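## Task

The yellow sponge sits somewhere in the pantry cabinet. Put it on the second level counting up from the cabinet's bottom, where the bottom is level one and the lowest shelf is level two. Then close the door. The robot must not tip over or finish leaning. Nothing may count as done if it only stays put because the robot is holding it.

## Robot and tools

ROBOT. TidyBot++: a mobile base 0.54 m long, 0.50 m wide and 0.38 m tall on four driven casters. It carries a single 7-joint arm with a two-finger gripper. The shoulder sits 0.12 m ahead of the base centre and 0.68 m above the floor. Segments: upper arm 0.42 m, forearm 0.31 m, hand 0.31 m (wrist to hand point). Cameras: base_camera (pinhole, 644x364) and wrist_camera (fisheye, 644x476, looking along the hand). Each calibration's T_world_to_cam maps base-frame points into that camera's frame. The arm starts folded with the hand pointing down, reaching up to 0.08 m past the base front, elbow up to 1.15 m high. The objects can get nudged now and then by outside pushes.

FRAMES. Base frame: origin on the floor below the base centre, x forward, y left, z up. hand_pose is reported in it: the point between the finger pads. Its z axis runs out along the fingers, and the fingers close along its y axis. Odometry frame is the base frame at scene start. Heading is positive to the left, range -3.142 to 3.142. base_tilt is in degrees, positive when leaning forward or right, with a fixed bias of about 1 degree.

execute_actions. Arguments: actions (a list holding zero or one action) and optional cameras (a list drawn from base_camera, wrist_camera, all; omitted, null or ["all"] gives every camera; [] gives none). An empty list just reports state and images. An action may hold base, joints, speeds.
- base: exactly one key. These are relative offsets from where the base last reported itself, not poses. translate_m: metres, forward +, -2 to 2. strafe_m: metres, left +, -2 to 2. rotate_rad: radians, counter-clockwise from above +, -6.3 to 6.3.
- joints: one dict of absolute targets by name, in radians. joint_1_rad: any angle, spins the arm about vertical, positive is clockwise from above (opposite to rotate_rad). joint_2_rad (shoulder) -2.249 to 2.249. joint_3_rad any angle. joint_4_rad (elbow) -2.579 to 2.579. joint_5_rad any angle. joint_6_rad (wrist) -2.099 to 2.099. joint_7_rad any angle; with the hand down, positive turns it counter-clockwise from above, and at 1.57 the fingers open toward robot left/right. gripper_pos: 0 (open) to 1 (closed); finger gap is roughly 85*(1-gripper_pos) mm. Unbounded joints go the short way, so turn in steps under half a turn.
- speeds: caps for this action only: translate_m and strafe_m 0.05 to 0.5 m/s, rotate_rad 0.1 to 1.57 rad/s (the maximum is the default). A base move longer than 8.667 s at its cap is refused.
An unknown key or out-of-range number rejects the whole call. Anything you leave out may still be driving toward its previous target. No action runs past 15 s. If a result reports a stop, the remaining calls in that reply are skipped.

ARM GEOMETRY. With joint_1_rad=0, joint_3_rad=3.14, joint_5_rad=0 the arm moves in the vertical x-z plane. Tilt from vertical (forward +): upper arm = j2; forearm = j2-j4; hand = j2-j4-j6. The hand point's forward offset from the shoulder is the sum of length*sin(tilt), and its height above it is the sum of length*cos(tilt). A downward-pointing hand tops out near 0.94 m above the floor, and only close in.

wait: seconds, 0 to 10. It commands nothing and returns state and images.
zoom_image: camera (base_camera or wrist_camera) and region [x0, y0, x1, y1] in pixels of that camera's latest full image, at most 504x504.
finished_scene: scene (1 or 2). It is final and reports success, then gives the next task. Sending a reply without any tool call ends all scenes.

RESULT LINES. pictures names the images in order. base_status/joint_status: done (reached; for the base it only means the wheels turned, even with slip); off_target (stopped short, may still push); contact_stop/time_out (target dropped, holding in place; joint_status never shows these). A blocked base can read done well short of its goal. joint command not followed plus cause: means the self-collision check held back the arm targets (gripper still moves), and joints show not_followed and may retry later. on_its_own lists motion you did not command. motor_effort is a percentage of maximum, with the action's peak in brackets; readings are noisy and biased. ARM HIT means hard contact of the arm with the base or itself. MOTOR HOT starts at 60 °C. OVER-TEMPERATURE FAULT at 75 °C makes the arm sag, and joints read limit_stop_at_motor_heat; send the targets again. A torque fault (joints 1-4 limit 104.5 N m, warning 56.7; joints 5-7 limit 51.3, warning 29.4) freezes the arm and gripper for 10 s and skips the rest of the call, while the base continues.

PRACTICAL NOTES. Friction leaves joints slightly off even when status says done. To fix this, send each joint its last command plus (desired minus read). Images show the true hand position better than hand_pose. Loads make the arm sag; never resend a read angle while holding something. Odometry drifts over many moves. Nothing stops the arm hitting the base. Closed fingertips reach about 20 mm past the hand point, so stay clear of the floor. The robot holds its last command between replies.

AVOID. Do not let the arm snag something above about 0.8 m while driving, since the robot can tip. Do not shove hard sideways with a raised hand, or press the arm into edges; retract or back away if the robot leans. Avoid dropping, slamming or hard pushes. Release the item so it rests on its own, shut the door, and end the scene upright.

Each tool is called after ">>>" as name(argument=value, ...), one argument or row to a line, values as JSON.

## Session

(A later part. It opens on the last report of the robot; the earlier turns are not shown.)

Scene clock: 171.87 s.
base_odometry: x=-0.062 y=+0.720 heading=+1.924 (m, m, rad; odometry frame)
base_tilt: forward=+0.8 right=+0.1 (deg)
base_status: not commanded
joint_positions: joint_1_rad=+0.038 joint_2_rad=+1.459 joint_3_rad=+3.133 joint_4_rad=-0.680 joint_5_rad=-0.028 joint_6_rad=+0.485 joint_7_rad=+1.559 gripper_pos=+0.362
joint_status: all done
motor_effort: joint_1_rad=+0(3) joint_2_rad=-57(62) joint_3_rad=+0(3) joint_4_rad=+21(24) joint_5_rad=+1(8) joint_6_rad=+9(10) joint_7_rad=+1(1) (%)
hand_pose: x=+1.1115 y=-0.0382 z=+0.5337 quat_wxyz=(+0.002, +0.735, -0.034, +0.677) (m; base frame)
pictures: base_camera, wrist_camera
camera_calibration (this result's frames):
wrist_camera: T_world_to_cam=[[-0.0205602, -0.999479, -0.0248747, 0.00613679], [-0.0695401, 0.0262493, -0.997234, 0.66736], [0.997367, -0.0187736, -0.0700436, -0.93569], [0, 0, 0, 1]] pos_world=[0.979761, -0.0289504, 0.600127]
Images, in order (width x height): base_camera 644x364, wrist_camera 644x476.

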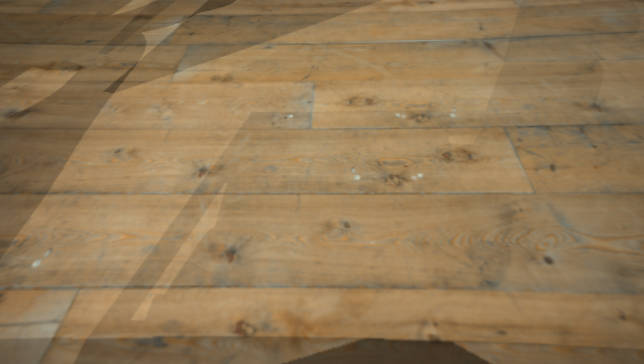

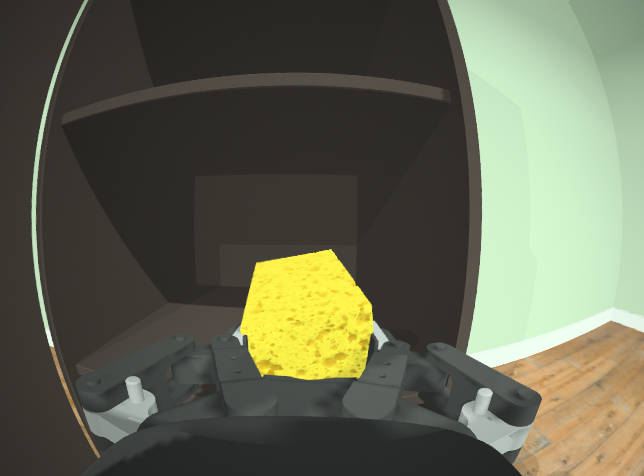

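>>> execute_actions(
  actions=[
    {"base":{"translate_m":0.26},"joints":{"joint_1_rad":-0.01},"speeds":{"translate_m":0.2}},
  ],
  cameras=[],
)

>>> execute_actions(
  actions=[
    {"joints":{"joint_2_rad":1.53}},
  ],
  cameras=["wrist_camera"],
)

>>> execute_actions(
  actions=[
    {"joints":{"gripper_pos":0}},
  ],
  cameras=[],
)

>>> execute_actions(
  actions=[
    {"base":{"translate_m":-0.45},"speeds":{"translate_m":0.3}},
  ],
  cameras=["wrist_camera"],
)

Scene clock: 175.63 s.
base_odometry: x=-0.152 y=+0.965 heading=+1.924 (m, m, rad; odometry frame)
base_tilt: forward=+0.8 right=+0.1 (deg)
base_status: done
joint_positions: joint_1_rad=+0.000 joint_2_rad=+1.459 joint_3_rad=+3.133 joint_4_rad=-0.681 joint_5_rad=-0.028 joint_6_rad=+0.485 joint_7_rad=+1.559 gripper_pos=+0.362
joint_status: all done
motor_effort: joint_1_rad=-1(6) joint_2_rad=-57(61) joint_3_rad=+0(1) joint_4_rad=+21(22) joint_5_rad=+0(0) joint_6_rad=+10(10) joint_7_rad=+1(1) (%)
hand_pose: x=+1.1121 y=-0.0008 z=+0.5332 quat_wxyz=(-0.011, +0.736, -0.020, +0.677) (m; base frame)
pictures: none
No camera images: the call's "cameras" was empty. Leave "cameras" out to get every camera's image.

Scene clock: 176.63 s.
base_odometry: x=-0.152 y=+0.965 heading=+1.924 (m, m, rad; odometry frame)
base_tilt: forward=+0.8 right=+0.1 (deg)
base_status: not commanded
joint_positions: joint_1_rad=+0.000 joint_2_rad=+1.521 joint_3_rad=+3.133 joint_4_rad=-0.685 joint_5_rad=-0.028 joint_6_rad=+0.485 joint_7_rad=+1.559 gripper_pos=+0.362
joint_status: all done
motor_effort: joint_1_rad=+0(1) joint_2_rad=-56(60) joint_3_rad=+0(0) joint_4_rad=+20(21) joint_5_rad=+1(0) joint_6_rad=+9(10) joint_7_rad=+1(1) (%)
hand_pose: x=+1.1000 y=-0.0008 z=+0.4695 quat_wxyz=(-0.010, +0.758, -0.021, +0.652) (m; base frame)
pictures: wrist_camera
camera_calibration (this result's frames):
wrist_camera: T_world_to_cam=[[0.0154018, -0.999544, -0.0259863, 0.002655], [-0.137239, 0.0236302, -0.990256, 0.672829], [0.990418, 0.018818, -0.136812, -0.888934], [0, 0, 0, 1]] pos_world=[0.972714, 0.00348272, 0.544725]
Images, in order (width x height): wrist_camera 644x476.

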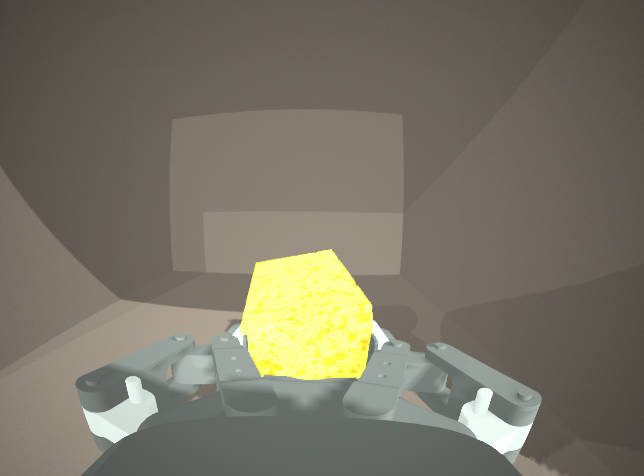

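Scene clock: 177.47 s.
base_odometry: x=-0.152 y=+0.965 heading=+1.924 (m, m, rad; odometry frame)
base_tilt: forward=+0.8 right=+0.1 (deg)
base_status: not commanded
joint_positions: joint_1_rad=+0.000 joint_2_rad=+1.521 joint_3_rad=+3.133 joint_4_rad=-0.685 joint_5_rad=-0.028 joint_6_rad=+0.485 joint_7_rad=+1.559 gripper_pos=+0.000
joint_status: all done
motor_effort: joint_1_rad=-1(1) joint_2_rad=-57(58) joint_3_rad=+0(0) joint_4_rad=+20(20) joint_5_rad=+0(0) joint_6_rad=+9(10) joint_7_rad=+1(1) (%)
hand_pose: x=+1.1000 y=-0.0008 z=+0.4695 quat_wxyz=(-0.010, +0.758, -0.021, +0.652) (m; base frame)
pictures: none
No camera images: the call's "cameras" was empty. Leave "cameras" out to get every camera's image.

Scene clock: 180.00 s.
base_odometry: x=+0.004 y=+0.542 heading=+1.924 (m, m, rad; odometry frame)
base_tilt: forward=+0.8 right=+0.1 (deg)
base_status: done
joint_positions: joint_1_rad=-0.003 joint_2_rad=+1.521 joint_3_rad=+3.133 joint_4_rad=-0.685 joint_5_rad=-0.028 joint_6_rad=+0.485 joint_7_rad=+1.559 gripper_pos=+0.000
joint_status: not commanded
motor_effort: joint_1_rad=-1(4) joint_2_rad=-57(58) joint_3_rad=+0(1) joint_4_rad=+20(21) joint_5_rad=+0(1) joint_6_rad=+9(10) joint_7_rad=+1(1) (%)
hand_pose: x=+1.1000 y=+0.0024 z=+0.4695 quat_wxyz=(-0.011, +0.758, -0.019, +0.652) (m; base frame)
pictures: wrist_camera
camera_calibration (this result's frames):
wrist_camera: T_world_to_cam=[[0.0186642, -0.999488, -0.0259874, 0.00226806], [-0.137386, 0.0231816, -0.990246, 0.672869], [0.990342, 0.0220525, -0.136883, -0.888871], [0, 0, 0, 1]] pos_world=[0.972687, 0.00627057, 0.544694]
Images, in order (width x height): wrist_camera 644x476.

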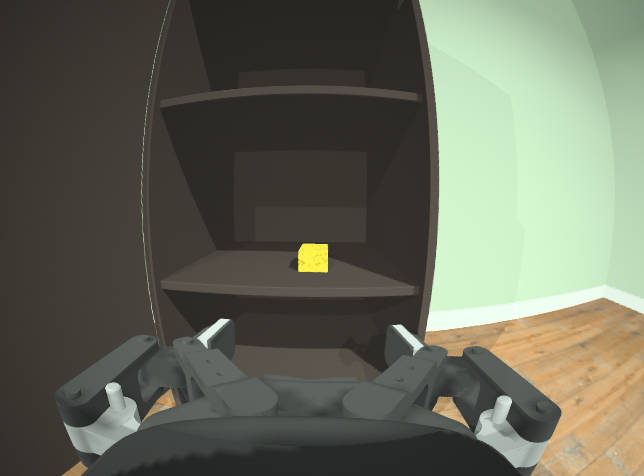

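>>> execute_actions(
  actions=[
    {"joints":{"joint_1_rad":0.02,"joint_2_rad":-0.335,"joint_4_rad":-2.52,"joint_6_rad":0.12,"gripper_pos":1}},
  ],
  cameras=[],
)

>>> execute_actions(
  actions=[
    {"base":{"strafe_m":0.62}},
  ],
  cameras=[],
)

>>> execute_actions(
  actions=[
    {"base":{"translate_m":0.45}},
  ],
)

Scene clock: 187.83 s.
base_odometry: x=+0.004 y=+0.542 heading=+1.924 (m, m, rad; odometry frame)
base_tilt: forward=+0.7 right=+0.1 (deg)
base_status: not commanded
joint_positions: joint_1_rad=-0.003 joint_2_rad=-0.315 joint_3_rad=+3.133 joint_4_rad=-2.499 joint_5_rad=-0.028 joint_6_rad=+0.161 joint_7_rad=+1.559 gripper_pos=+0.999
joint_status: all done
motor_effort: joint_1_rad=-2(1) joint_2_rad=-8(60) joint_3_rad=+1(0) joint_4_rad=+20(21) joint_5_rad=+0(0) joint_6_rad=+9(9) joint_7_rad=+1(1) (%)
hand_pose: x=+0.5256 y=+0.0047 z=+0.7650 quat_wxyz=(-0.010, +0.848, -0.012, +0.531) (m; base frame)
pictures: none
No camera images: the call's "cameras" was empty. Leave "cameras" out to get every camera's image.

Scene clock: 190.43 s.
base_odometry: x=-0.578 y=+0.328 heading=+1.924 (m, m, rad; odometry frame)
base_tilt: forward=+0.7 right=+0.1 (deg)
base_status: done
joint_positions: joint_1_rad=+0.000 joint_2_rad=-0.315 joint_3_rad=+3.133 joint_4_rad=-2.499 joint_5_rad=-0.028 joint_6_rad=+0.161 joint_7_rad=+1.559 gripper_pos=+0.999
joint_status: not commanded
motor_effort: joint_1_rad=-1(1) joint_2_rad=-7(8) joint_3_rad=+1(2) joint_4_rad=+20(20) joint_5_rad=+0(1) joint_6_rad=+9(9) joint_7_rad=+1(1) (%)
hand_pose: x=+0.5255 y=+0.0037 z=+0.7649 quat_wxyz=(-0.010, +0.848, -0.013, +0.530) (m; base frame)
pictures: none
No camera images: the call's "cameras" was empty. Leave "cameras" out to get every camera's image.

Scene clock: 192.70 s.
base_odometry: x=-0.734 y=+0.750 heading=+1.924 (m, m, rad; odometry frame)
base_tilt: forward=+0.7 right=+0.1 (deg)
base_status: done
joint_positions: joint_1_rad=+0.000 joint_2_rad=-0.318 joint_3_rad=+3.133 joint_4_rad=-2.500 joint_5_rad=-0.028 joint_6_rad=+0.160 joint_7_rad=+1.559 gripper_pos=+0.999
joint_status: not commanded
motor_effort: joint_1_rad=-1(1) joint_2_rad=-8(9) joint_3_rad=+1(1) joint_4_rad=+20(21) joint_5_rad=+0(0) joint_6_rad=+9(9) joint_7_rad=+1(1) (%)
hand_pose: x=+0.5250 y=+0.0037 z=+0.7652 quat_wxyz=(-0.010, +0.847, -0.013, +0.531) (m; base frame)
pictures: base_camera, wrist_camera
camera_calibration (this result's frames):
wrist_camera: T_world_to_cam=[[0.0245286, -0.999396, -0.0246043, 0.017799], [-0.424735, 0.0118618, -0.90524, 0.972485], [0.904985, 0.0326546, -0.424187, -0.0143497], [0, 0, 0, 1]] pos_world=[0.425598, 0.00672141, 0.874683]
Images, in order (width x height): base_camera 644x364, wrist_camera 644x476.

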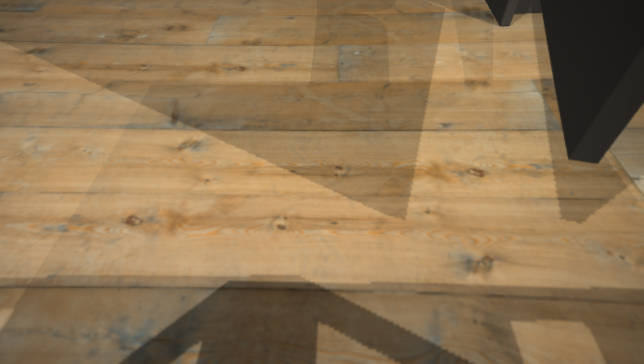

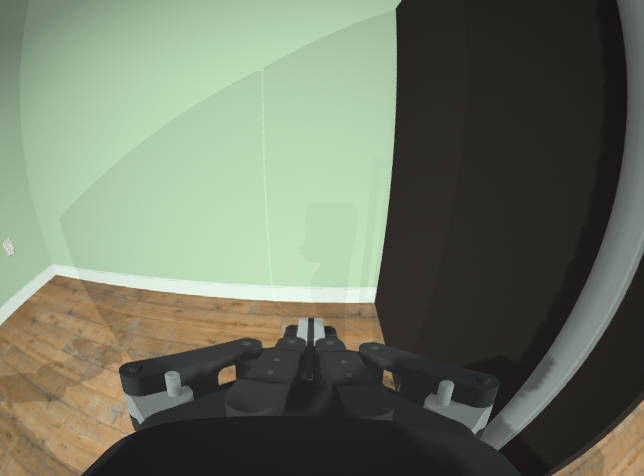

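>>> execute_actions(
  actions=[
    {"base":{"translate_m":0.13}},
  ],
  cameras=[],
)

>>> execute_actions(
  actions=[
    {"base":{"strafe_m":-0.6},"speeds":{"strafe_m":0.2}},
  ],
)

Scene clock: 195.37 s.
base_odometry: x=-0.779 y=+0.872 heading=+1.925 (m, m, rad; odometry frame)
base_tilt: forward=+0.7 right=+0.1 (deg)
base_status: done
joint_positions: joint_1_rad=+0.000 joint_2_rad=-0.320 joint_3_rad=+3.133 joint_4_rad=-2.501 joint_5_rad=-0.028 joint_6_rad=+0.160 joint_7_rad=+1.559 gripper_pos=+0.999
joint_status: not commanded
motor_effort: joint_1_rad=-1(1) joint_2_rad=-7(9) joint_3_rad=+1(1) joint_4_rad=+20(21) joint_5_rad=+1(1) joint_6_rad=+9(9) joint_7_rad=+1(1) (%)
hand_pose: x=+0.5246 y=+0.0037 z=+0.7657 quat_wxyz=(-0.010, +0.847, -0.013, +0.531) (m; base frame)
pictures: none
No camera images: the call's "cameras" was empty. Leave "cameras" out to get every camera's image.

Scene clock: 199.17 s.
base_odometry: x=-0.217 y=+1.080 heading=+1.925 (m, m, rad; odometry frame)
base_tilt: forward=+0.8 right=+0.1 (deg)
base_status: done
joint_positions: joint_1_rad=-0.023 joint_2_rad=-0.308 joint_3_rad=+3.103 joint_4_rad=-2.496 joint_5_rad=-0.024 joint_6_rad=+0.158 joint_7_rad=+1.559 gripper_pos=+0.999
joint_status: not commanded
motor_effort: joint_1_rad=+6(13) joint_2_rad=-11(20) joint_3_rad=+8(12) joint_4_rad=+15(22) joint_5_rad=-1(2) joint_6_rad=+6(10) joint_7_rad=+1(2) (%)
hand_pose: x=+0.5258 y=+0.0258 z=+0.7630 quat_wxyz=(-0.019, +0.849, +0.013, +0.528) (m; base frame)
pictures: base_camera, wrist_camera
camera_calibration (this result's frames):
wrist_camera: T_world_to_cam=[[0.0784823, -0.996837, -0.0124861, 0.00215567], [-0.430466, -0.0225889, -0.902324, 0.972262], [0.899188, 0.0761913, -0.430877, -0.00968233], [0, 0, 0, 1]] pos_world=[0.427062, 0.0248489, 0.873151]
Images, in order (width x height): base_camera 644x364, wrist_camera 644x476.

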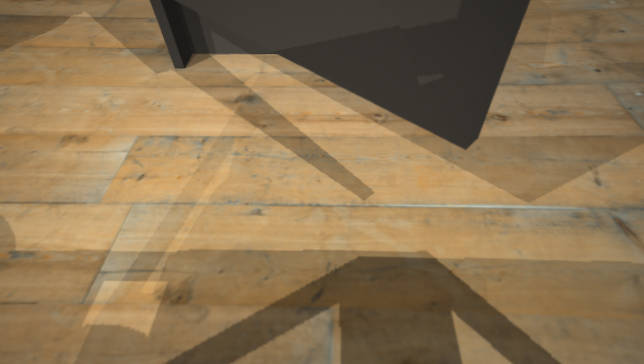

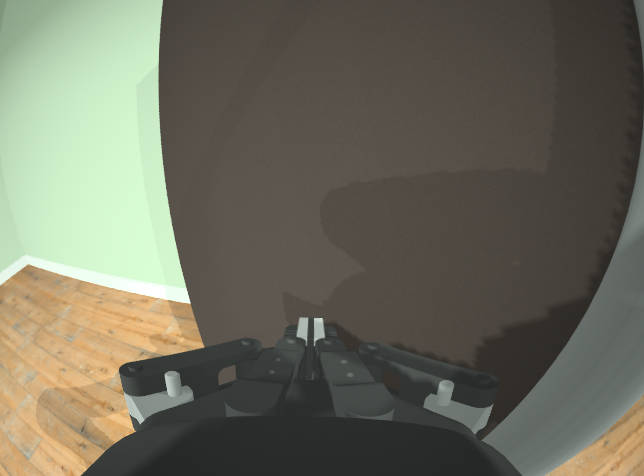

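>>> execute_actions(
  actions=[
    {"base":{"translate_m":0.2},"speeds":{"translate_m":0.12}},
  ],
)

Scene clock: 202.23 s.
base_odometry: x=-0.286 y=+1.268 heading=+1.925 (m, m, rad; odometry frame)
base_tilt: forward=+0.7 right=+0.1 (deg)
base_status: done
joint_positions: joint_1_rad=+0.001 joint_2_rad=-0.327 joint_3_rad=+3.126 joint_4_rad=-2.511 joint_5_rad=-0.023 joint_6_rad=+0.155 joint_7_rad=+1.559 gripper_pos=+0.999
joint_status: not commanded
motor_effort: joint_1_rad=-1(8) joint_2_rad=-7(12) joint_3_rad=+1(8) joint_4_rad=+20(22) joint_5_rad=+0(2) joint_6_rad=+9(10) joint_7_rad=+1(0) (%)
hand_pose: x=+0.5199 y=+0.0059 z=+0.7618 quat_wxyz=(-0.009, +0.849, -0.009, +0.528) (m; base frame)
pictures: base_camera, wrist_camera
camera_calibration (this result's frames):
wrist_camera: T_world_to_cam=[[0.0316575, -0.999318, -0.0190079, 0.0121032], [-0.430236, 0.00354085, -0.902709, 0.968189], [0.902161, 0.0367554, -0.429831, -0.00551251], [0, 0, 0, 1]] pos_world=[0.42114, 0.0088694, 0.871854]
Images, in order (width x height): base_camera 644x364, wrist_camera 644x476.

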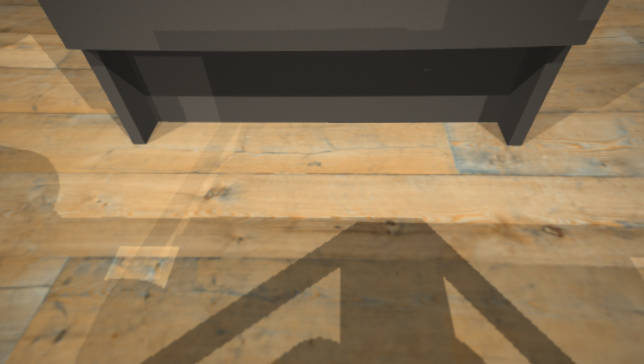

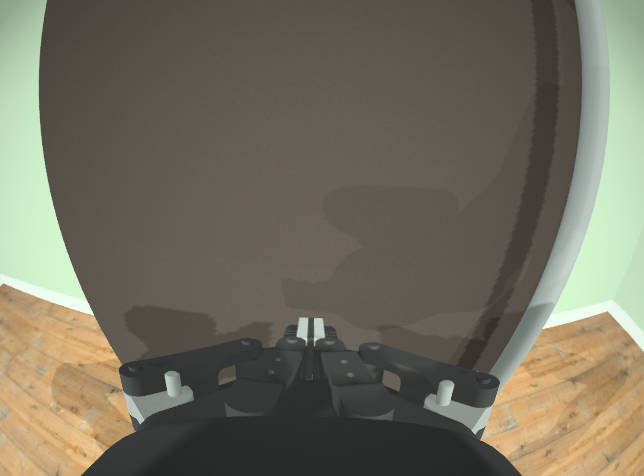

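>>> execute_actions(
  actions=[
    {"base":{"translate_m":0.1},"speeds":{"translate_m":0.1}},
  ],
)

Scene clock: 204.90 s.
base_odometry: x=-0.320 y=+1.361 heading=+1.925 (m, m, rad; odometry frame)
base_tilt: forward=+0.7 right=+0.1 (deg)
base_status: done
joint_positions: joint_1_rad=+0.002 joint_2_rad=-0.424 joint_3_rad=+3.126 joint_4_rad=-2.572 joint_5_rad=-0.023 joint_6_rad=+0.059 joint_7_rad=+1.559 gripper_pos=+0.999
joint_status: not commanded
motor_effort: joint_1_rad=+1(1) joint_2_rad=+14(20) joint_3_rad=+3(3) joint_4_rad=+30(37) joint_5_rad=+0(1) joint_6_rad=+20(25) joint_7_rad=+1(1) (%)
hand_pose: x=+0.4796 y=+0.0056 z=+0.7393 quat_wxyz=(-0.008, +0.865, -0.009, +0.502) (m; base frame)
pictures: base_camera, wrist_camera
camera_calibration (this result's frames):
wrist_camera: T_world_to_cam=[[0.0305867, -0.999331, -0.020045, 0.0138574], [-0.484555, 0.00271537, -0.874756, 0.935975], [0.874226, 0.0364688, -0.484148, 0.0747488], [0, 0, 0, 1]] pos_world=[0.38776, 0.00858062, 0.855218]
Images, in order (width x height): base_camera 644x364, wrist_camera 644x476.

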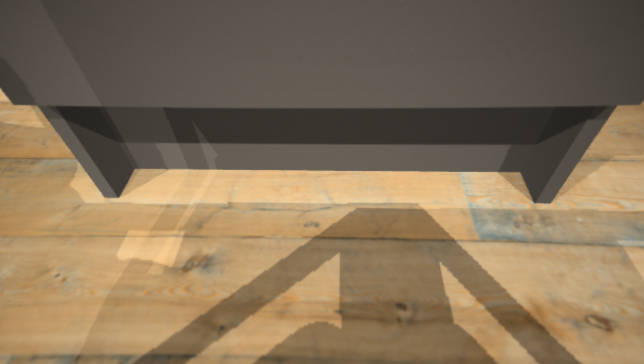

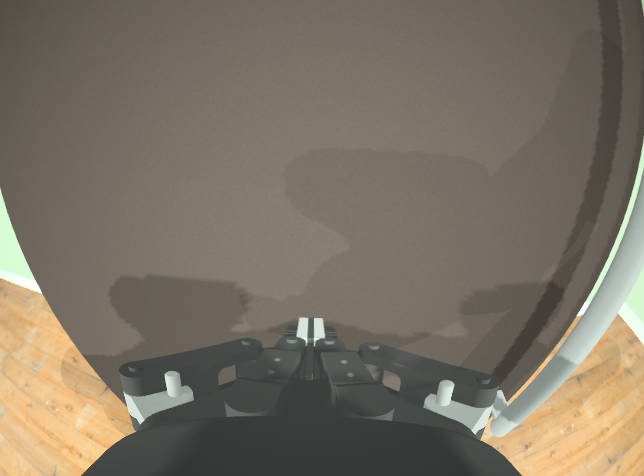

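>>> execute_actions(
  actions=[
    {"base":{"translate_m":-0.15}},
  ],
  cameras=["base_camera"],
)

>>> finished_scene(
  scene=2,
)

Scene clock: 207.47 s.
base_odometry: x=-0.268 y=+1.220 heading=+1.925 (m, m, rad; odometry frame)
base_tilt: forward=+0.7 right=+0.1 (deg)
base_status: done
joint_positions: joint_1_rad=+0.003 joint_2_rad=-0.329 joint_3_rad=+3.129 joint_4_rad=-2.530 joint_5_rad=-0.023 joint_6_rad=+0.081 joint_7_rad=+1.559 gripper_pos=+0.999
joint_status: not commanded
motor_effort: joint_1_rad=-1(0) joint_2_rad=-6(15) joint_3_rad=+1(2) joint_4_rad=+19(30) joint_5_rad=+0(1) joint_6_rad=+8(19) joint_7_rad=+1(1) (%)
hand_pose: x=+0.5022 y=+0.0046 z=+0.7321 quat_wxyz=(-0.008, +0.872, -0.010, +0.489) (m; base frame)
pictures: base_camera
Images, in order (width x height): base_camera 644x364.

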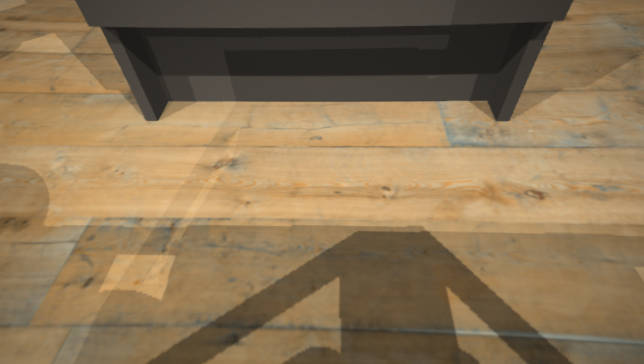

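The scene is finished: the task was done.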